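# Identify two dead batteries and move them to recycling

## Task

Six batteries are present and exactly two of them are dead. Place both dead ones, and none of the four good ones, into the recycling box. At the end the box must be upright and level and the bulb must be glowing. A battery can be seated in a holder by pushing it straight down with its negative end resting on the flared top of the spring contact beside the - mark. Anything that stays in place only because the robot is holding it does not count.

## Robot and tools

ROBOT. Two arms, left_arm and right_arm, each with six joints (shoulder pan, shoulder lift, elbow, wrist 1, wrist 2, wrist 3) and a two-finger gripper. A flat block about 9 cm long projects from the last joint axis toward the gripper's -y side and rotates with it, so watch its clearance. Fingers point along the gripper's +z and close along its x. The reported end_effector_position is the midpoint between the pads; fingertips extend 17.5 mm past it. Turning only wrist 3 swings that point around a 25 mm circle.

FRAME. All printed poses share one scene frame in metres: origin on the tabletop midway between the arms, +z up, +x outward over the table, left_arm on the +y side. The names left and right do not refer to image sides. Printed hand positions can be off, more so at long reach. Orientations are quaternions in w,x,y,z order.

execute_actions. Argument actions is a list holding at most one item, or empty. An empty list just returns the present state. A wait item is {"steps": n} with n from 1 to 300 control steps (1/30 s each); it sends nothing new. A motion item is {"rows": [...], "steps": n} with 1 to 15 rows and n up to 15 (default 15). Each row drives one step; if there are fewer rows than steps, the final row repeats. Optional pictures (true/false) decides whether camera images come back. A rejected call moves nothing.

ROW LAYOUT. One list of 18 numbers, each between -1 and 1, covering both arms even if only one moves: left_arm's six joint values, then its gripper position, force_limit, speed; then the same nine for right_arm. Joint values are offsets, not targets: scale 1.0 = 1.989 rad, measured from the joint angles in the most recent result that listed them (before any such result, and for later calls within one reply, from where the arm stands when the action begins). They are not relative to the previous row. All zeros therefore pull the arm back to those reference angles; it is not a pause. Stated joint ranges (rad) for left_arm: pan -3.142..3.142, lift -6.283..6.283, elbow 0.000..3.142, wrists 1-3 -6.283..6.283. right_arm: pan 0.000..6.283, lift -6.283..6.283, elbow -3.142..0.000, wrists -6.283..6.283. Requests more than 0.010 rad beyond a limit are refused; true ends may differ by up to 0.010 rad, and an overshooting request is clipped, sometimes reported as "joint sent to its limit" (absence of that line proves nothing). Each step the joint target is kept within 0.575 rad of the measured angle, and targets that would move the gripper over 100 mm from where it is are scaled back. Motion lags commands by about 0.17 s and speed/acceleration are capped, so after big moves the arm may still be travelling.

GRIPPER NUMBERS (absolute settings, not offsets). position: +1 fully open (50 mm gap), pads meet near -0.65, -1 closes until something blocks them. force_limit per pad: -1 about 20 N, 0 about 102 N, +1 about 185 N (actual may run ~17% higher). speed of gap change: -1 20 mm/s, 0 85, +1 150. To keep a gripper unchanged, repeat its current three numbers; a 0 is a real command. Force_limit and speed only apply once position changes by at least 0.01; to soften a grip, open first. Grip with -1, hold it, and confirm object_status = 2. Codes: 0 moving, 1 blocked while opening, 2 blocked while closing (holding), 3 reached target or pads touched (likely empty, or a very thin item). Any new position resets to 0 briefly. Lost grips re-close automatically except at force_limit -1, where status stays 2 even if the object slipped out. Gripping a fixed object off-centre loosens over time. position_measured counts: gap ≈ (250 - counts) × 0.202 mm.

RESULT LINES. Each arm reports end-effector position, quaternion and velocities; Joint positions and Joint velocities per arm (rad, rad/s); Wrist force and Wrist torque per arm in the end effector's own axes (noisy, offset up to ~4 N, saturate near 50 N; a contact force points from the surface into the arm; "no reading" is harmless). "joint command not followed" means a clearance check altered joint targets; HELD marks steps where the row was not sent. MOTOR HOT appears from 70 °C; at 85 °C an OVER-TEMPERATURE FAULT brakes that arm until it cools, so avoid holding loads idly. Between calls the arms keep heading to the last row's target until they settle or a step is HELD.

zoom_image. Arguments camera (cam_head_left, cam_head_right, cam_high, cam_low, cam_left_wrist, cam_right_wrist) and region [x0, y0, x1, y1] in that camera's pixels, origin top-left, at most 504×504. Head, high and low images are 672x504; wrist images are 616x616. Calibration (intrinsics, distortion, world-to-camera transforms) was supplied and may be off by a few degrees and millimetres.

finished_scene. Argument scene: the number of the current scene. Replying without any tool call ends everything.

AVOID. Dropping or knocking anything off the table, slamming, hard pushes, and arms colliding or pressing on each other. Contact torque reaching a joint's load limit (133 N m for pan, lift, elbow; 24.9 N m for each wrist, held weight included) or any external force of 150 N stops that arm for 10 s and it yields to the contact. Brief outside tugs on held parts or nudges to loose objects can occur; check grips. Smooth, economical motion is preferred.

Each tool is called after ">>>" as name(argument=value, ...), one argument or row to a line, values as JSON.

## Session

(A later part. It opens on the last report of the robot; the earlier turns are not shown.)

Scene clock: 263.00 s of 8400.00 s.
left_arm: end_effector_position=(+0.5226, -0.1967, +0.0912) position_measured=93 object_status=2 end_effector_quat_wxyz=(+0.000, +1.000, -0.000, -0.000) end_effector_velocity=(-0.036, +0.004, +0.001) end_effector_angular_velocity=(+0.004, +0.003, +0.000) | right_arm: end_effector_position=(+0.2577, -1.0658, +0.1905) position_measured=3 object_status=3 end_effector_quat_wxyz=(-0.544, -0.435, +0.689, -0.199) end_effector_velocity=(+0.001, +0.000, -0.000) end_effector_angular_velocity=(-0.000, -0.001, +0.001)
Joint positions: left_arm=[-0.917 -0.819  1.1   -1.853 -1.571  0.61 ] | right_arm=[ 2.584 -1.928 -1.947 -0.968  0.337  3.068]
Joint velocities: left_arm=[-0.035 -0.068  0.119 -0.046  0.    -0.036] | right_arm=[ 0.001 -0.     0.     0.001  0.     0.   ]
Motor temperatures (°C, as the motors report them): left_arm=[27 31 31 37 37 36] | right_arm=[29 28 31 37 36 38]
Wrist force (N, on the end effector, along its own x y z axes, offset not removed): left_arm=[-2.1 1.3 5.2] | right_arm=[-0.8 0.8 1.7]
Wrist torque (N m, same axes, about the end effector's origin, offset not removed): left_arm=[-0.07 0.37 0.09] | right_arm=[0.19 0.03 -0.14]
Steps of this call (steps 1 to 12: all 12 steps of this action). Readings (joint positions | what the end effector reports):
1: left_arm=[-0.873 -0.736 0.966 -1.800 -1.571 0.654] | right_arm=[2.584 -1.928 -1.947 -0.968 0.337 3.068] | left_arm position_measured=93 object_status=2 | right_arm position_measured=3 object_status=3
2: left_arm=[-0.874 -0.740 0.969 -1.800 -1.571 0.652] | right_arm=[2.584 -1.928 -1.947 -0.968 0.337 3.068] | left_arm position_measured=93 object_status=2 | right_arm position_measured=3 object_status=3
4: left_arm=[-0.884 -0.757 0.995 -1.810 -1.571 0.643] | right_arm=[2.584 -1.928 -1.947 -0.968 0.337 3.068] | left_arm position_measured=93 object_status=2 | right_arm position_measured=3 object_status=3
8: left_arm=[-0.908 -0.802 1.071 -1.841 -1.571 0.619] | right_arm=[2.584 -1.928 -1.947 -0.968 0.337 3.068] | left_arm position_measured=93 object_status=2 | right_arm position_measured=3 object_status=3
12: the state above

>>> execute_actions(
  actions=[
    {"rows":[[0.007,-0.015,0.028,-0.013,0,0.01,-1,0,0,0,0,0,0,0,0,1,0,0],[0.016,-0.03,0.056,-0.026,0,0.02,-1,0,0,0,0,0,0,0,0,1,0,0],[0.025,-0.045,0.084,-0.039,0,0.03,-1,0,0,0,0,0,0,0,0,1,0,0],[0.034,-0.06,0.112,-0.052,0,0.04,-1,0,0,0,0,0,0,0,0,1,0,0],[0.043,-0.075,0.14,-0.065,0,0.1,-1,0,0,0,0,0,0,0,0,1,0,0],[0.052,-0.09,0.168,-0.078,0,0.3,-1,0,0,0,0,0,0,0,0,1,0,0],[0.061,-0.107,0.2,-0.093,0,0.6,-1,0,0,0,0,0,0,0,0,1,0,0],[0.0719,-0.1255,0.2349,-0.1089,0,0.8617,-1,0,0,0,0,0,0,0,0,1,0,0]],"steps":15},
  ],
  pictures=false,
)

>>> execute_actions(
  actions=[
    {"steps":33},
  ],
)

Scene clock: 268.50 s of 8400.00 s.
left_arm: end_effector_position=(+0.5320, -0.0467, +0.0781) position_measured=93 object_status=2 end_effector_quat_wxyz=(+0.001, +0.963, -0.269, +0.001) end_effector_velocity=(+0.021, +0.108, -0.029) end_effector_angular_velocity=(+0.025, +0.012, -2.489) | right_arm: end_effector_position=(+0.2577, -1.0658, +0.1905) position_measured=3 object_status=3 end_effector_quat_wxyz=(-0.544, -0.435, +0.689, -0.199) end_effector_velocity=(+0.000, +0.000, -0.000) end_effector_angular_velocity=(+0.001, +0.001, +0.000)
Joint positions: left_arm=[-0.786 -1.046  1.523 -2.05  -1.571  1.286] | right_arm=[ 2.584 -1.928 -1.947 -0.968  0.337  3.068]
Joint velocities: left_arm=[ 0.107 -0.188  0.378 -0.162  0.     2.596] | right_arm=[ 0.    -0.     0.    -0.001  0.    -0.   ]
Motor temperatures (°C, as the motors report them): left_arm=[27 31 31 37 37 36] | right_arm=[29 28 31 37 36 38]
Wrist force (N, on the end effector, along its own x y z axes, offset not removed): left_arm=[-3.0 -3.2 0.9] | right_arm=[1.7 -0.3 1.1]
Wrist torque (N m, same axes, about the end effector's origin, offset not removed): left_arm=[-0.83 0.63 0.29] | right_arm=[-0.02 -0.50 -0.11]
Steps of this call (steps 1 to 30: the robot went on to your last target; steps 31 to 90: nothing new was sent; then 2.00 s passed at rest; steps 91 to 105: all 15 steps of this action). Readings (joint positions | what the end effector reports):
91: left_arm=[-0.921 -0.827 1.115 -1.858 -1.571 0.606] | right_arm=[2.584 -1.928 -1.947 -0.968 0.337 3.068] | left_arm position_measured=93 object_status=2 | right_arm position_measured=3 object_status=3
92: left_arm=[-0.919 -0.829 1.119 -1.861 -1.571 0.609] | right_arm=[2.584 -1.928 -1.947 -0.968 0.337 3.068] | left_arm position_measured=93 object_status=2 | right_arm position_measured=3 object_status=3
94: left_arm=[-0.905 -0.849 1.152 -1.878 -1.571 0.625] | right_arm=[2.584 -1.928 -1.947 -0.968 0.337 3.068] | left_arm position_measured=93 object_status=2 | right_arm position_measured=3 object_status=3
98: left_arm=[-0.853 -0.930 1.296 -1.950 -1.571 0.742] | right_arm=[2.584 -1.928 -1.947 -0.968 0.337 3.068] | left_arm position_measured=93 object_status=2 | right_arm position_measured=3 object_status=3
105: the state above

Scene clock: 269.60 s of 8400.00 s.
left_arm: end_effector_position=(+0.5398, -0.0516, +0.0745) position_measured=93 object_status=2 end_effector_quat_wxyz=(+0.000, +0.707, -0.707, -0.000) end_effector_velocity=(+0.000, -0.000, +0.001) end_effector_angular_velocity=(-0.001, -0.001, -0.005) | right_arm: end_effector_position=(+0.2577, -1.0658, +0.1905) position_measured=3 object_status=3 end_effector_quat_wxyz=(-0.544, -0.435, +0.689, -0.199) end_effector_velocity=(+0.001, +0.000, +0.000) end_effector_angular_velocity=(+0.000, +0.001, +0.001)
Joint positions: left_arm=[-0.774 -1.068  1.568 -2.069 -1.571  2.324] | right_arm=[ 2.584 -1.928 -1.947 -0.968  0.337  3.068]
Joint velocities: left_arm=[-0.    -0.002  0.    -0.    -0.     0.005] | right_arm=[ 0.001  0.001  0.    -0.002 -0.     0.   ]
Motor temperatures (°C, as the motors report them): left_arm=[27 31 31 37 37 36] | right_arm=[29 28 31 37 36 38]
Wrist force (N, on the end effector, along its own x y z axes, offset not removed): left_arm=[-1.2 0.3 1.7] | right_arm=[-0.7 1.0 2.4]
Wrist torque (N m, same axes, about the end effector's origin, offset not removed): left_arm=[-0.16 0.35 0.04] | right_arm=[0.34 -0.09 -0.08]
Steps of this call (steps 1 to 33: the robot went on to your last target). Readings (joint positions | what the end effector reports):
1: left_arm=[-0.783 -1.052 1.534 -2.055 -1.571 1.374] | right_arm=[2.584 -1.928 -1.947 -0.968 0.337 3.068] | left_arm position_measured=93 object_status=2 | right_arm position_measured=3 object_status=3
2: left_arm=[-0.781 -1.056 1.542 -2.059 -1.571 1.462] | right_arm=[2.584 -1.928 -1.947 -0.968 0.337 3.068] | left_arm position_measured=93 object_status=2 | right_arm position_measured=3 object_status=3
4: left_arm=[-0.778 -1.061 1.553 -2.063 -1.571 1.638] | right_arm=[2.584 -1.928 -1.947 -0.968 0.337 3.068] | left_arm position_measured=93 object_status=2 | right_arm position_measured=3 object_status=3
8: left_arm=[-0.775 -1.066 1.563 -2.067 -1.571 1.988] | right_arm=[2.584 -1.928 -1.947 -0.968 0.337 3.068] | left_arm position_measured=93 object_status=2 | right_arm position_measured=3 object_status=3
33: the state above
camera_calibration (this result's frames):
cam_left_wrist: T_world_to_cam=[[0.0186683, -0.999788, 0.00869541, -0.068442], [-0.963867, -0.0156848, 0.265921, 0.503503], [-0.265728, -0.0133455, -0.963956, 0.362411], [0, 0, 0, 1]] pos_world=[0.582891, -0.0556936, 0.216052]
cam_right_wrist: T_world_to_cam=[[-0.0337284, -0.319321, 0.947046, -0.518626], [-0.590759, 0.770694, 0.23882, 0.92235], [-0.806143, -0.551421, -0.214636, -0.1913], [0, 0, 0, 1]] pos_world=[0.373179, -0.981945, 0.229827]

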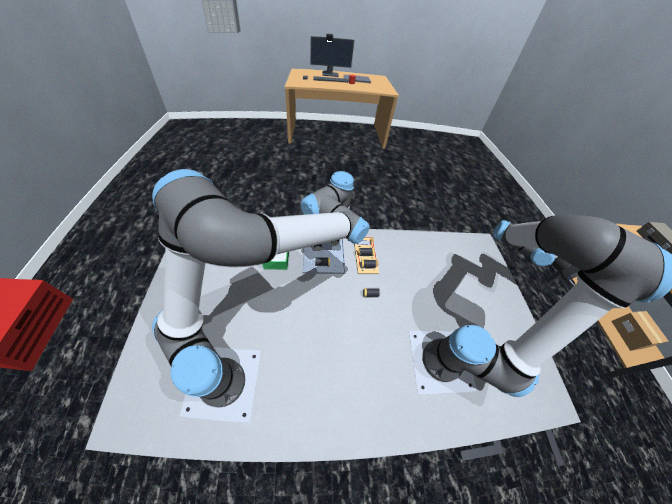

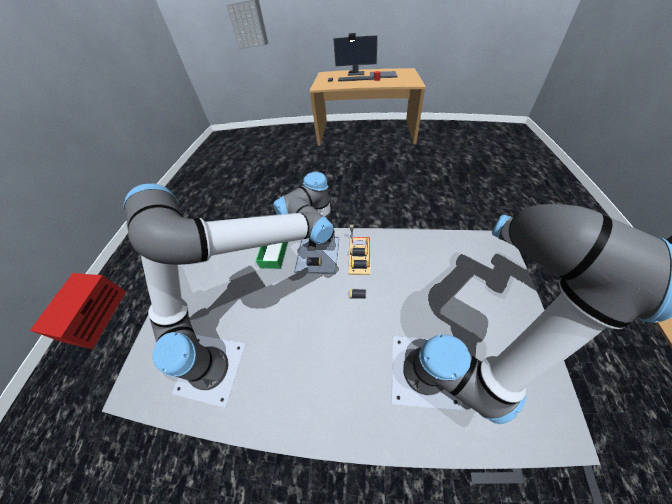

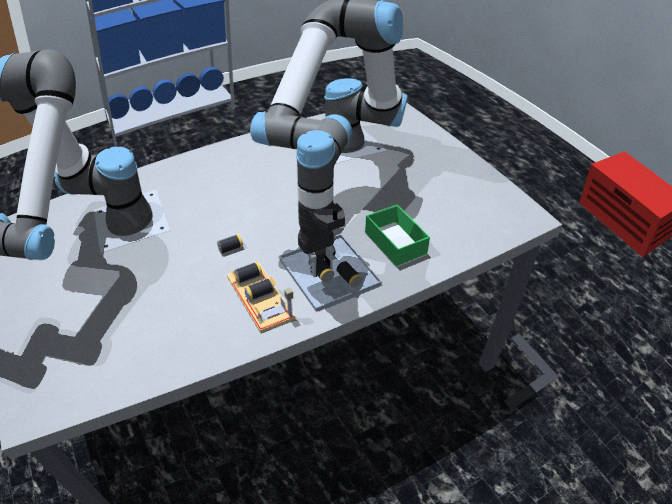

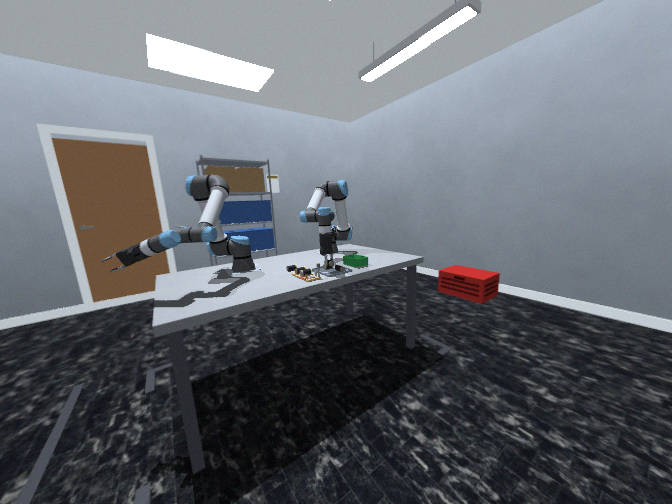

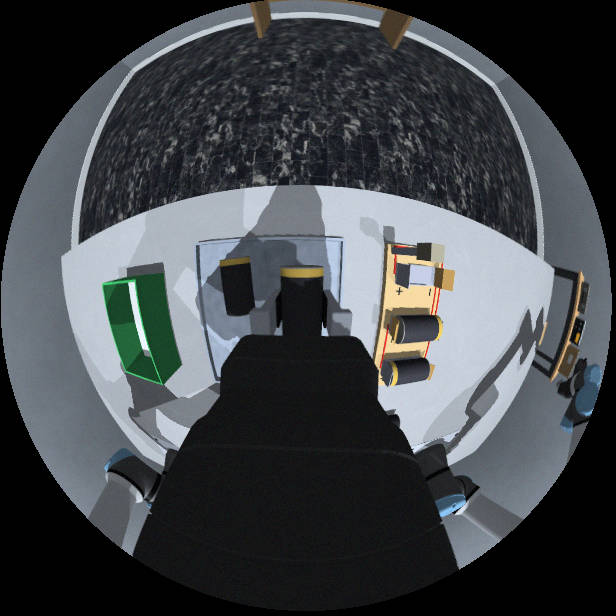

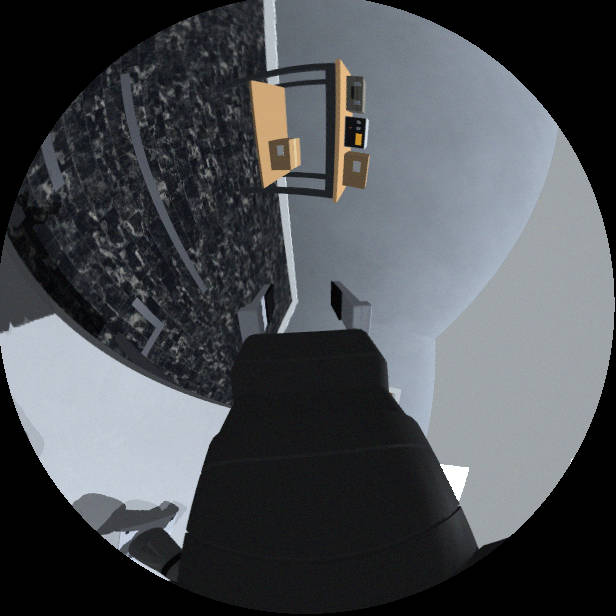

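>>> execute_actions(
  actions=[
    {"rows":[[0,0.005,0.0044,-0.0094,0,0,-1,0,0,0,0,0,0,0,0,1,0,0],[0,0.011,0.0093,-0.0203,0,0,-1,0,0,0,0,0,0,0,0,1,0,0],[0,0.017,0.014,-0.031,0,0,-1,0,0,0,0,0,0,0,0,1,0,0],[0,0.023,0.0185,-0.0415,0,0,-1,0,0,0,0,0,0,0,0,1,0,0],[0,0.029,0.0228,-0.0518,0,0,-1,0,0,0,0,0,0,0,0,1,0,0]],"steps":15},
  ],
  pictures=false,
)

>>> execute_actions(
  actions=[
    {"steps":14},
  ],
  pictures=false,
)

>>> execute_actions(
  actions=[
    {"rows":[[0,0,0,0,0,0,0.75,0,0,0,0,0,0,0,0,1,0,0]],"steps":8},
  ],
  pictures=false,
)

>>> execute_actions(
  actions=[
    {"rows":[[0,-0.006,-0.0043,0.0103,0,0,0.75,0,0,0,0,0,0,0,0,1,0,0],[0,-0.012,-0.0088,0.0208,0,0,0.75,0,0,0,0,0,0,0,0,1,0,0],[0,-0.018,-0.0135,0.0315,0,0,0.75,0,0,0,0,0,0,0,0,1,0,0],[0,-0.024,-0.0184,0.0424,0,0,0.75,0,0,0,0,0,0,0,0,1,0,0],[0,-0.029,-0.0228,0.0518,0,0,0.75,0,0,0,0,0,0,0,0,1,0,0]],"steps":15},
  ],
  pictures=false,
)

Scene clock: 277.83 s of 8400.00 s.
left_arm: end_effector_position=(+0.5399, -0.0516, +0.0297) position_measured=93 object_status=2 end_effector_quat_wxyz=(+0.000, +0.707, -0.707, -0.000) end_effector_velocity=(+0.000, +0.001, -0.017) end_effector_angular_velocity=(-0.001, -0.001, +0.001) | right_arm: end_effector_position=(+0.2577, -1.0658, +0.1905) position_measured=3 object_status=3 end_effector_quat_wxyz=(-0.544, -0.435, +0.689, -0.199) end_effector_velocity=(-0.000, +0.000, -0.000) end_effector_angular_velocity=(+0.001, +0.001, -0.000)
Joint positions: left_arm=[-0.774 -1.013  1.611 -2.168 -1.571  2.324] | right_arm=[ 2.584 -1.928 -1.947 -0.968  0.337  3.068]
Joint velocities: left_arm=[ 0.001  0.021  0.017 -0.04  -0.     0.   ] | right_arm=[-0.    -0.    -0.    -0.001  0.     0.   ]
Motor temperatures (°C, as the motors report them): left_arm=[27 31 31 37 37 36] | right_arm=[29 28 31 37 36 38]
Wrist force (N, on the end effector, along its own x y z axes, offset not removed): left_arm=[-1.1 0.6 5.0] | right_arm=[-0.1 -0.6 2.5]
Wrist torque (N m, same axes, about the end effector's origin, offset not removed): left_arm=[-0.20 0.28 0.15] | right_arm=[0.02 -0.14 -0.11]
Steps of this call (steps 1 to 15: the robot went on to your last target; steps 16 to 90: nothing new was sent; then 4.73 s passed at rest; steps 91 to 105: all 15 steps of this action). Readings (joint positions | what the end effector reports):
91: left_arm=[-0.774 -1.068 1.568 -2.069 -1.571 2.324] | right_arm=[2.584 -1.928 -1.947 -0.968 0.337 3.068] | left_arm position_measured=93 object_status=2 | right_arm position_measured=3 object_status=3
92: left_arm=[-0.774 -1.067 1.569 -2.072 -1.571 2.324] | right_arm=[2.584 -1.928 -1.947 -0.968 0.337 3.068] | left_arm position_measured=93 object_status=2 | right_arm position_measured=3 object_status=3
94: left_arm=[-0.774 -1.058 1.576 -2.087 -1.571 2.324] | right_arm=[2.584 -1.928 -1.947 -0.968 0.337 3.068] | left_arm position_measured=93 object_status=2 | right_arm position_measured=3 object_status=3
98: left_arm=[-0.774 -1.029 1.599 -2.138 -1.571 2.324] | right_arm=[2.584 -1.928 -1.947 -0.968 0.337 3.068] | left_arm position_measured=93 object_status=2 | right_arm position_measured=3 object_status=3
105: the state above

Scene clock: 278.30 s of 8400.00 s.
left_arm: end_effector_position=(+0.5398, -0.0516, +0.0277) position_measured=93 object_status=2 end_effector_quat_wxyz=(+0.000, +0.707, -0.707, -0.000) end_effector_velocity=(-0.000, -0.000, +0.000) end_effector_angular_velocity=(-0.001, -0.000, -0.001) | right_arm: end_effector_position=(+0.2577, -1.0658, +0.1905) position_measured=3 object_status=3 end_effector_quat_wxyz=(-0.544, -0.435, +0.689, -0.199) end_effector_velocity=(+0.000, +0.000, -0.001) end_effector_angular_velocity=(+0.001, +0.002, +0.000)
Joint positions: left_arm=[-0.774 -1.011  1.613 -2.172 -1.571  2.324] | right_arm=[ 2.584 -1.928 -1.947 -0.968  0.337  3.068]
Joint velocities: left_arm=[-0.001 -0.001  0.    -0.001 -0.     0.   ] | right_arm=[ 0.    -0.001  0.    -0.002 -0.     0.   ]
Motor temperatures (°C, as the motors report them): left_arm=[27 31 31 37 37 36] | right_arm=[29 28 31 37 36 38]
Wrist force (N, on the end effector, along its own x y z axes, offset not removed): left_arm=[-2.7 -0.9 4.0] | right_arm=[0.0 -0.7 1.7]
Wrist torque (N m, same axes, about the end effector's origin, offset not removed): left_arm=[-0.57 0.52 0.15] | right_arm=[-0.09 -0.14 -0.08]
Steps of this call (steps 1 to 14: the robot went on to your last target). Readings (joint positions | what the end effector reports):
1: left_arm=[-0.774 -1.013 1.611 -2.169 -1.571 2.324] | right_arm=[2.584 -1.928 -1.947 -0.968 0.337 3.068] | left_arm position_measured=93 object_status=2 | right_arm position_measured=3 object_status=3
2: left_arm=[-0.774 -1.012 1.612 -2.170 -1.571 2.324] | right_arm=[2.584 -1.928 -1.947 -0.968 0.337 3.068] | left_arm position_measured=93 object_status=2 | right_arm position_measured=3 object_status=3
4: left_arm=[-0.774 -1.011 1.612 -2.171 -1.571 2.324] | right_arm=[2.584 -1.928 -1.947 -0.968 0.337 3.068] | left_arm position_measured=93 object_status=2 | right_arm position_measured=3 object_status=3
8: left_arm=[-0.774 -1.011 1.613 -2.172 -1.571 2.324] | right_arm=[2.584 -1.928 -1.947 -0.968 0.337 3.068] | left_arm position_measured=93 object_status=2 | right_arm position_measured=3 object_status=3
14: the state above

Scene clock: 278.57 s of 8400.00 s.
left_arm: end_effector_position=(+0.5398, -0.0516, +0.0277) position_measured=41 object_status=0 end_effector_quat_wxyz=(+0.000, +0.707, -0.707, -0.000) end_effector_velocity=(-0.000, +0.000, -0.001) end_effector_angular_velocity=(+0.001, +0.001, +0.001) | right_arm: end_effector_position=(+0.2577, -1.0658, +0.1905) position_measured=3 object_status=3 end_effector_quat_wxyz=(-0.544, -0.435, +0.689, -0.199) end_effector_velocity=(-0.001, -0.000, +0.000) end_effector_angular_velocity=(-0.001, -0.001, -0.001)
Joint positions: left_arm=[-0.774 -1.011  1.613 -2.172 -1.571  2.324] | right_arm=[ 2.584 -1.928 -1.947 -0.968  0.337  3.068]
Joint velocities: left_arm=[-0.     0.001  0.001 -0.    -0.    -0.002] | right_arm=[-0.001  0.    -0.     0.001 -0.     0.   ]
Motor temperatures (°C, as the motors report them): left_arm=[27 31 31 37 37 36] | right_arm=[29 28 31 37 36 38]
Wrist force (N, on the end effector, along its own x y z axes, offset not removed): left_arm=[-2.2 1.6 1.4] | right_arm=[0.0 -0.8 1.8]
Wrist torque (N m, same axes, about the end effector's origin, offset not removed): left_arm=[0.02 0.51 0.11] | right_arm=[-0.09 -0.28 -0.10]
Steps of this call (steps 1 to 8: all 8 steps of this action). Readings (joint positions | what the end effector reports):
1: left_arm=[-0.774 -1.011 1.613 -2.172 -1.571 2.324] | right_arm=[2.584 -1.928 -1.947 -0.968 0.337 3.068] | left_arm position_measured=88 object_status=0 | right_arm position_measured=3 object_status=3
2: left_arm=[-0.774 -1.011 1.613 -2.172 -1.571 2.324] | right_arm=[2.584 -1.928 -1.947 -0.968 0.337 3.068] | left_arm position_measured=74 object_status=0 | right_arm position_measured=3 object_status=3
4: left_arm=[-0.774 -1.011 1.613 -2.172 -1.571 2.324] | right_arm=[2.584 -1.928 -1.947 -0.968 0.337 3.068] | left_arm position_measured=47 object_status=0 | right_arm position_measured=3 object_status=3
8: the state above

Scene clock: 279.07 s of 8400.00 s.
left_arm: end_effector_position=(+0.5399, -0.0517, +0.0725) position_measured=41 object_status=3 end_effector_quat_wxyz=(+0.000, +0.707, -0.707, -0.000) end_effector_velocity=(-0.000, +0.000, +0.018) end_effector_angular_velocity=(+0.000, +0.000, +0.000) | right_arm: end_effector_position=(+0.2577, -1.0658, +0.1905) position_measured=3 object_status=3 end_effector_quat_wxyz=(-0.544, -0.435, +0.689, -0.199) end_effector_velocity=(-0.000, +0.000, +0.000) end_effector_angular_velocity=(+0.000, +0.001, +0.000)
Joint positions: left_arm=[-0.774 -1.066  1.569 -2.074 -1.571  2.324] | right_arm=[ 2.584 -1.928 -1.947 -0.968  0.337  3.068]
Joint velocities: left_arm=[-0.    -0.021 -0.017  0.039  0.    -0.   ] | right_arm=[ 0.     0.     0.    -0.001 -0.     0.   ]
Motor temperatures (°C, as the motors report them): left_arm=[27 31 31 37 37 36] | right_arm=[29 28 31 37 36 38]
Wrist force (N, on the end effector, along its own x y z axes, offset not removed): left_arm=[-3.0 -0.6 -3.0] | right_arm=[-0.1 -0.8 2.0]
Wrist torque (N m, same axes, about the end effector's origin, offset not removed): left_arm=[-0.58 0.73 0.34] | right_arm=[0.00 -0.10 -0.13]
Steps of this call (steps 1 to 15: all 15 steps of this action). Readings (joint positions | what the end effector reports):
1: left_arm=[-0.774 -1.011 1.613 -2.172 -1.571 2.324] | right_arm=[2.584 -1.928 -1.947 -0.968 0.337 3.068] | left_arm position_measured=41 object_status=0 | right_arm position_measured=3 object_status=3
2: left_arm=[-0.774 -1.012 1.612 -2.170 -1.571 2.324] | right_arm=[2.584 -1.928 -1.947 -0.968 0.337 3.068] | left_arm position_measured=41 object_status=0 | right_arm position_measured=3 object_status=3
4: left_arm=[-0.774 -1.022 1.605 -2.154 -1.571 2.324] | right_arm=[2.584 -1.928 -1.947 -0.968 0.337 3.068] | left_arm position_measured=41 object_status=3 | right_arm position_measured=3 object_status=3
8: left_arm=[-0.774 -1.050 1.582 -2.103 -1.571 2.324] | right_arm=[2.584 -1.928 -1.947 -0.968 0.337 3.068] | left_arm position_measured=41 object_status=3 | right_arm position_measured=3 object_status=3
15: the state above

>>> execute_actions(
  actions=[
    {"rows":[[0.01,-0.009,0.011,-0.002,0,0.01,0.75,0,0,0,0,0,0,0,0,1,0,0],[0.021,-0.017,0.024,-0.007,0,0.021,0.75,0,0,0,0,0,0,0,0,1,0,0],[0.032,-0.025,0.036,-0.011,0,0.032,0.75,0,0,0,0,0,0,0,0,1,0,0],[0.0429,-0.0328,0.0483,-0.0155,0,0.0429,0.75,0,0,0,0,0,0,0,0,1,0,0]],"steps":15},
  ],
  pictures=false,
)

>>> execute_actions(
  actions=[
    {"steps":12},
  ],
)

Scene clock: 288.43 s of 8400.00 s.
left_arm: end_effector_position=(+0.5476, +0.0137, +0.0747) position_measured=41 object_status=3 end_effector_quat_wxyz=(+0.000, +0.707, -0.707, -0.000) end_effector_velocity=(+0.001, +0.022, -0.001) end_effector_angular_velocity=(+0.001, +0.001, +0.002) | right_arm: end_effector_position=(+0.2577, -1.0658, +0.1905) position_measured=3 object_status=3 end_effector_quat_wxyz=(-0.544, -0.435, +0.689, -0.199) end_effector_velocity=(-0.000, -0.000, -0.001) end_effector_angular_velocity=(+0.001, +0.001, +0.000)
Joint positions: left_arm=[-0.691 -1.129  1.662 -2.103 -1.571  2.406] | right_arm=[ 2.584 -1.928 -1.947 -0.968  0.337  3.068]
Joint velocities: left_arm=[ 0.028 -0.019  0.031 -0.011 -0.     0.026] | right_arm=[ 0.    -0.001 -0.    -0.    -0.     0.   ]
Motor temperatures (°C, as the motors report them): left_arm=[27 31 31 37 37 36] | right_arm=[29 28 31 37 36 38]
Wrist force (N, on the end effector, along its own x y z axes, offset not removed): left_arm=[-6.6 0.5 0.4] | right_arm=[-0.5 1.6 2.3]
Wrist torque (N m, same axes, about the end effector's origin, offset not removed): left_arm=[-0.17 1.23 0.26] | right_arm=[0.36 0.00 -0.12]
Steps of this call (steps 1 to 15: the robot went on to your last target; steps 16 to 90: nothing new was sent; then 5.87 s passed at rest; steps 91 to 105: all 15 steps of this action). Readings (joint positions | what the end effector reports):
91: left_arm=[-0.773 -1.068 1.568 -2.069 -1.571 2.324] | right_arm=[2.584 -1.928 -1.947 -0.968 0.337 3.068] | left_arm position_measured=41 object_status=3 | right_arm position_measured=3 object_status=3
92: left_arm=[-0.771 -1.070 1.570 -2.070 -1.571 2.326] | right_arm=[2.584 -1.928 -1.947 -0.968 0.337 3.068] | left_arm position_measured=41 object_status=3 | right_arm position_measured=3 object_status=3
94: left_arm=[-0.755 -1.083 1.589 -2.077 -1.571 2.342] | right_arm=[2.584 -1.928 -1.947 -0.968 0.337 3.068] | left_arm position_measured=41 object_status=3 | right_arm position_measured=3 object_status=3
98: left_arm=[-0.712 -1.114 1.638 -2.095 -1.571 2.385] | right_arm=[2.584 -1.928 -1.947 -0.968 0.337 3.068] | left_arm position_measured=41 object_status=3 | right_arm position_measured=3 object_status=3
105: the state above

Scene clock: 288.83 s of 8400.00 s.
left_arm: end_effector_position=(+0.5477, +0.0162, +0.0746) position_measured=41 object_status=3 end_effector_quat_wxyz=(+0.000, +0.707, -0.707, -0.000) end_effector_velocity=(-0.000, +0.001, -0.000) end_effector_angular_velocity=(+0.000, +0.000, -0.000) | right_arm: end_effector_position=(+0.2577, -1.0658, +0.1905) position_measured=3 object_status=3 end_effector_quat_wxyz=(-0.544, -0.435, +0.689, -0.199) end_effector_velocity=(+0.001, +0.000, +0.000) end_effector_angular_velocity=(-0.000, +0.000, +0.001)
Joint positions: left_arm=[-0.688 -1.131  1.665 -2.105 -1.571  2.409] | right_arm=[ 2.584 -1.928 -1.947 -0.968  0.337  3.068]
Joint velocities: left_arm=[ 0.001 -0.     0.001 -0.    -0.     0.001] | right_arm=[ 0.001  0.001  0.    -0.001 -0.     0.   ]
Motor temperatures (°C, as the motors report them): left_arm=[27 31 31 37 37 36] | right_arm=[29 28 31 37 36 38]
Wrist force (N, on the end effector, along its own x y z axes, offset not removed): left_arm=[-3.1 -2.1 -1.1] | right_arm=[-0.3 0.2 2.3]
Wrist torque (N m, same axes, about the end effector's origin, offset not removed): left_arm=[-0.62 0.70 0.16] | right_arm=[0.15 -0.19 -0.14]
Steps of this call (steps 1 to 12: the robot went on to your last target). Readings (joint positions | what the end effector reports):
1: left_arm=[-0.691 -1.129 1.663 -2.104 -1.571 2.406] | right_arm=[2.584 -1.928 -1.947 -0.968 0.337 3.068] | left_arm position_measured=41 object_status=3 | right_arm position_measured=3 object_status=3
2: left_arm=[-0.690 -1.130 1.663 -2.104 -1.571 2.407] | right_arm=[2.584 -1.928 -1.947 -0.968 0.337 3.068] | left_arm position_measured=41 object_status=3 | right_arm position_measured=3 object_status=3
4: left_arm=[-0.689 -1.130 1.664 -2.104 -1.571 2.408] | right_arm=[2.584 -1.928 -1.947 -0.968 0.337 3.068] | left_arm position_measured=41 object_status=3 | right_arm position_measured=3 object_status=3
8: left_arm=[-0.689 -1.131 1.665 -2.105 -1.571 2.409] | right_arm=[2.584 -1.928 -1.947 -0.968 0.337 3.068] | left_arm position_measured=41 object_status=3 | right_arm position_measured=3 object_status=3
12: the state above
camera_calibration (this result's frames):
cam_left_wrist: T_world_to_cam=[[0.0186625, -0.999787, 0.0088509, -0.000798188], [-0.963887, -0.0156388, 0.265852, 0.512132], [-0.265657, -0.0134927, -0.963973, 0.365472], [0, 0, 0, 1]] pos_world=[0.590743, 0.0121423, 0.216161]
cam_right_wrist: T_world_to_cam=[[-0.0337285, -0.319322, 0.947046, -0.518626], [-0.590759, 0.770694, 0.23882, 0.922351], [-0.806143, -0.551421, -0.214636, -0.191299], [0, 0, 0, 1]] pos_world=[0.373179, -0.981945, 0.229827]

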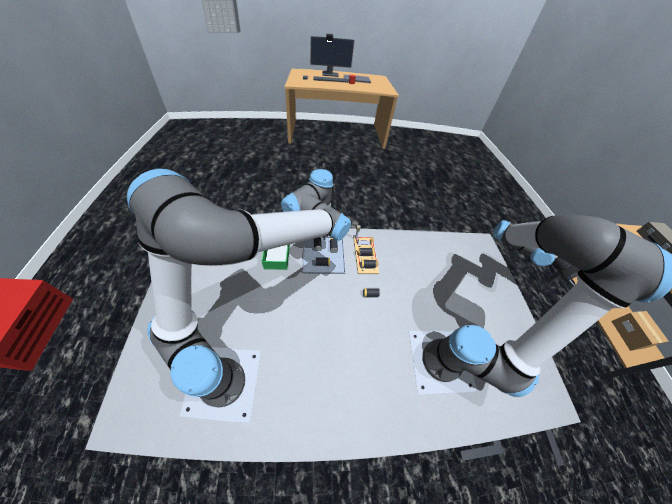

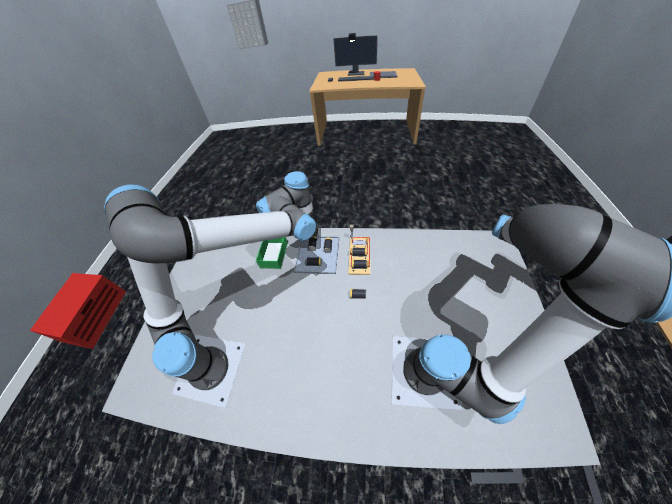

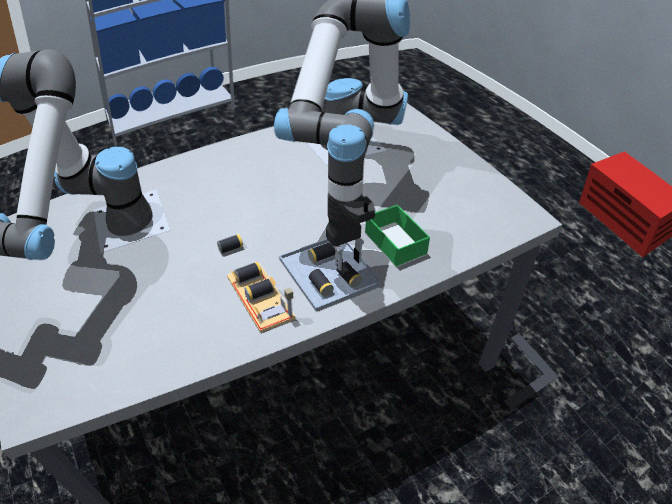

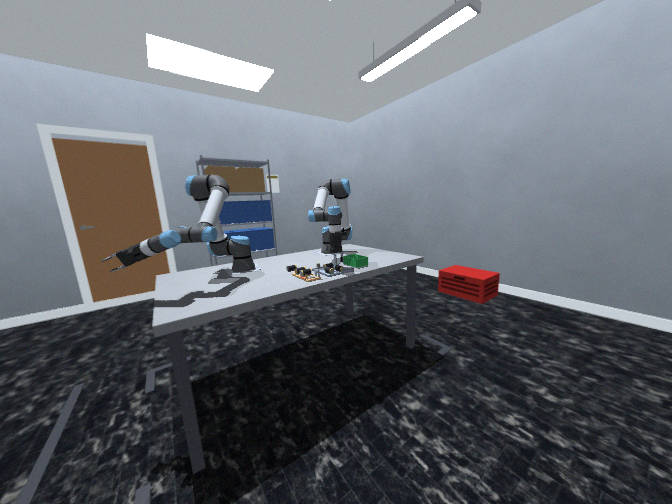

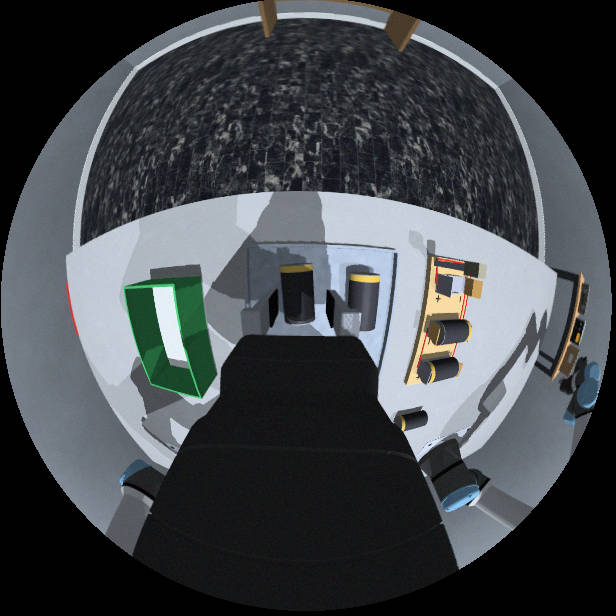

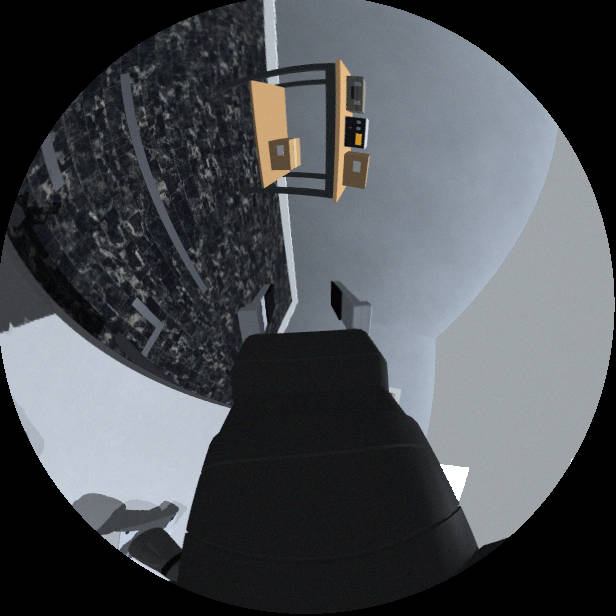

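>>> execute_actions(
  actions=[],
)

Scene clock: 301.87 s of 8400.00 s.
left_arm: end_effector_position=(+0.5477, +0.0163, +0.0746) position_measured=41 object_status=3 end_effector_quat_wxyz=(+0.000, +0.707, -0.707, -0.000) end_effector_velocity=(-0.000, -0.000, -0.001) end_effector_angular_velocity=(+0.000, +0.000, -0.001) | right_arm: end_effector_position=(+0.2577, -1.0658, +0.1905) position_measured=3 object_status=3 end_effector_quat_wxyz=(-0.544, -0.435, +0.689, -0.199) end_effector_velocity=(-0.001, -0.000, +0.001) end_effector_angular_velocity=(-0.001, -0.001, -0.001)
Joint positions: left_arm=[-0.688 -1.131  1.666 -2.105 -1.571  2.409] | right_arm=[ 2.584 -1.928 -1.947 -0.968  0.337  3.068]
Joint velocities: left_arm=[-0.     0.001  0.    -0.001  0.     0.   ] | right_arm=[-0.001  0.001 -0.     0.001 -0.    -0.   ]
Motor temperatures (°C, as the motors report them): left_arm=[27 31 31 37 37 36] | right_arm=[29 28 31 37 36 38]
Wrist force (N, on the end effector, along its own x y z axes, offset not removed): left_arm=[-4.5 0.2 -0.5] | right_arm=[-0.7 -0.9 2.6]
Wrist torque (N m, same axes, about the end effector's origin, offset not removed): left_arm=[-0.13 1.05 0.16] | right_arm=[-0.06 -0.02 -0.07]
Steps of this call (steps 1 to 15: the robot went on to your last target; steps 16 to 90: nothing new was sent; then 10.03 s passed at rest). Readings (joint positions | what the end effector reports):
1: left_arm=[-0.688 -1.131 1.665 -2.105 -1.571 2.409] | right_arm=[2.584 -1.928 -1.947 -0.968 0.337 3.068] | left_arm position_measured=41 object_status=3 | right_arm position_measured=3 object_status=3
2: left_arm=[-0.688 -1.131 1.665 -2.105 -1.571 2.409] | right_arm=[2.584 -1.928 -1.947 -0.968 0.337 3.068] | left_arm position_measured=41 object_status=3 | right_arm position_measured=3 object_status=3
4: left_arm=[-0.688 -1.131 1.666 -2.105 -1.571 2.409] | right_arm=[2.584 -1.928 -1.947 -0.968 0.337 3.068] | left_arm position_measured=41 object_status=3 | right_arm position_measured=3 object_status=3
8: left_arm=[-0.688 -1.131 1.666 -2.105 -1.571 2.409] | right_arm=[2.584 -1.928 -1.947 -0.968 0.337 3.068] | left_arm position_measured=41 object_status=3 | right_arm position_measured=3 object_status=3
90: the state above
All arms were judged still, so your last target was given up. Only a new action makes them travel on or press farther. Fingers that are still opening or closing keep moving.
camera_calibration (this result's frames):
cam_left_wrist: T_world_to_cam=[[0.0186753, -0.999786, 0.00884875, -0.000713952], [-0.963886, -0.0156517, 0.265854, 0.512141], [-0.265659, -0.0134941, -0.963973, 0.365475], [0, 0, 0, 1]] pos_world=[0.590751, 0.0122338, 0.21616]
cam_right_wrist: T_world_to_cam=[[-0.0337285, -0.319321, 0.947046, -0.518626], [-0.590759, 0.770694, 0.23882, 0.922351], [-0.806143, -0.551421, -0.214636, -0.191299], [0, 0, 0, 1]] pos_world=[0.373179, -0.981945, 0.229827]

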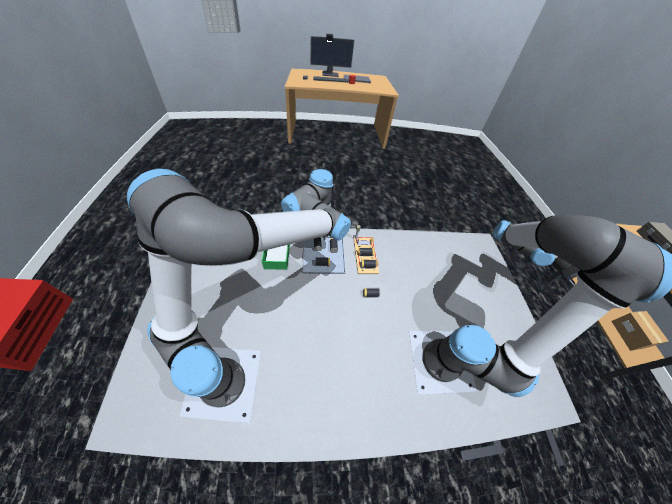

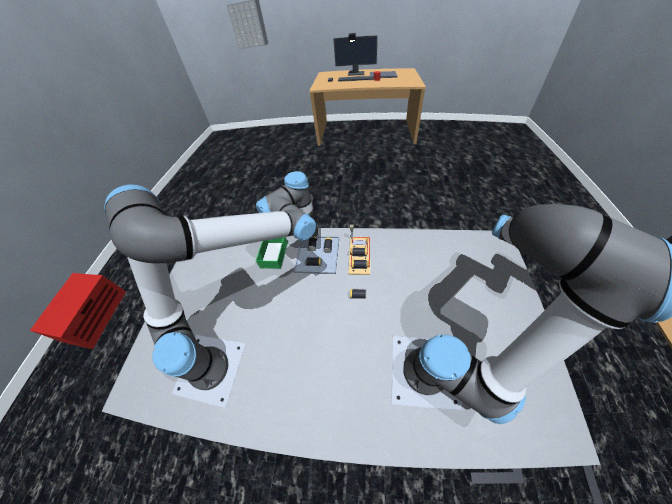

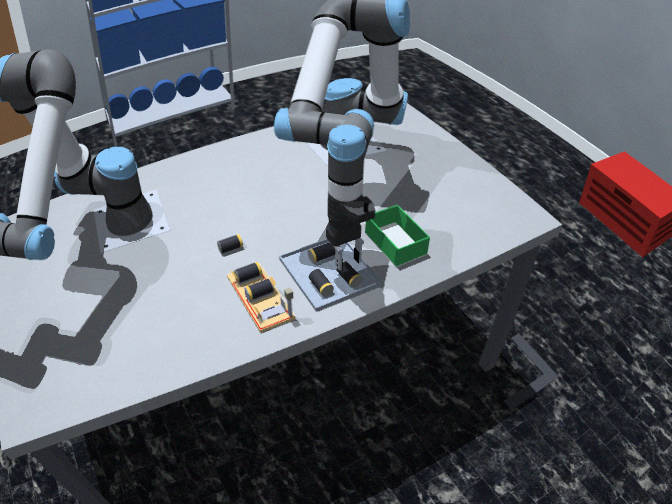

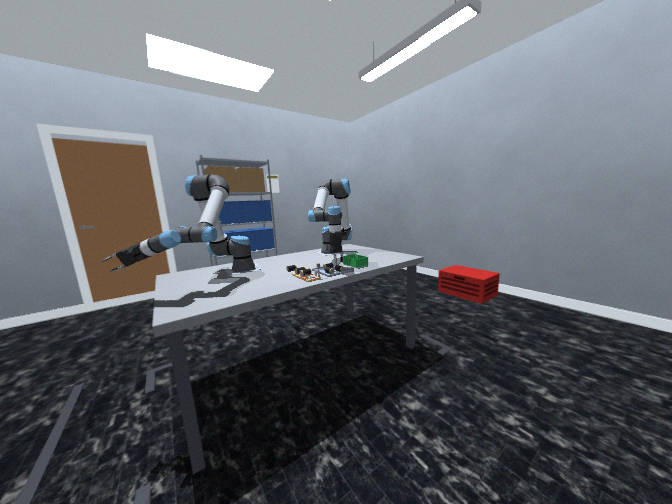

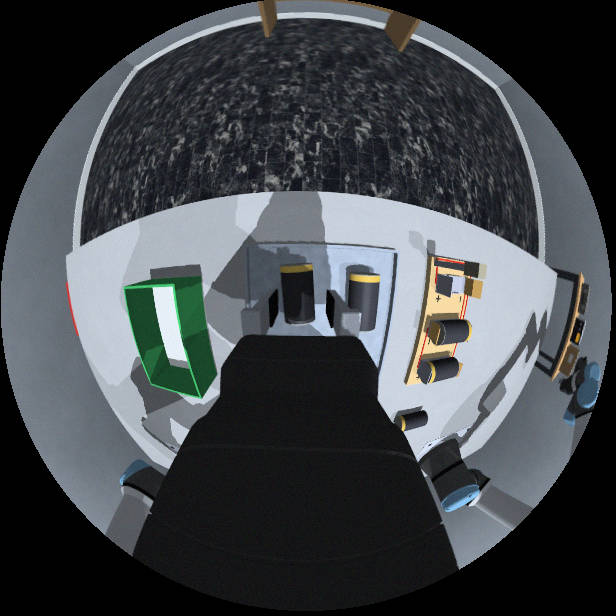

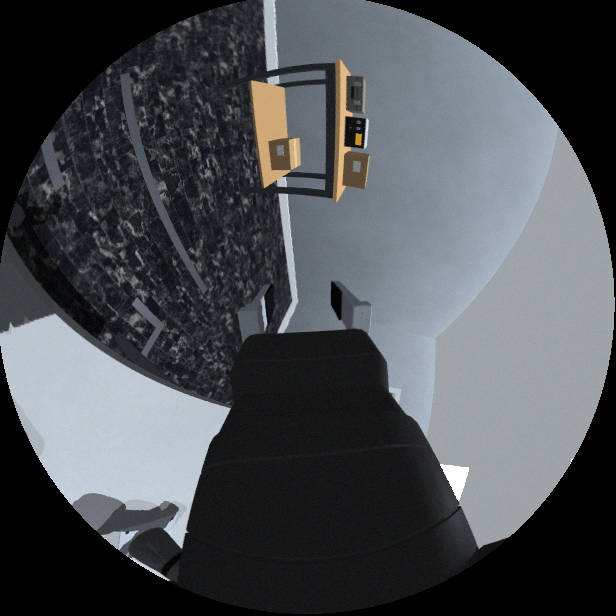

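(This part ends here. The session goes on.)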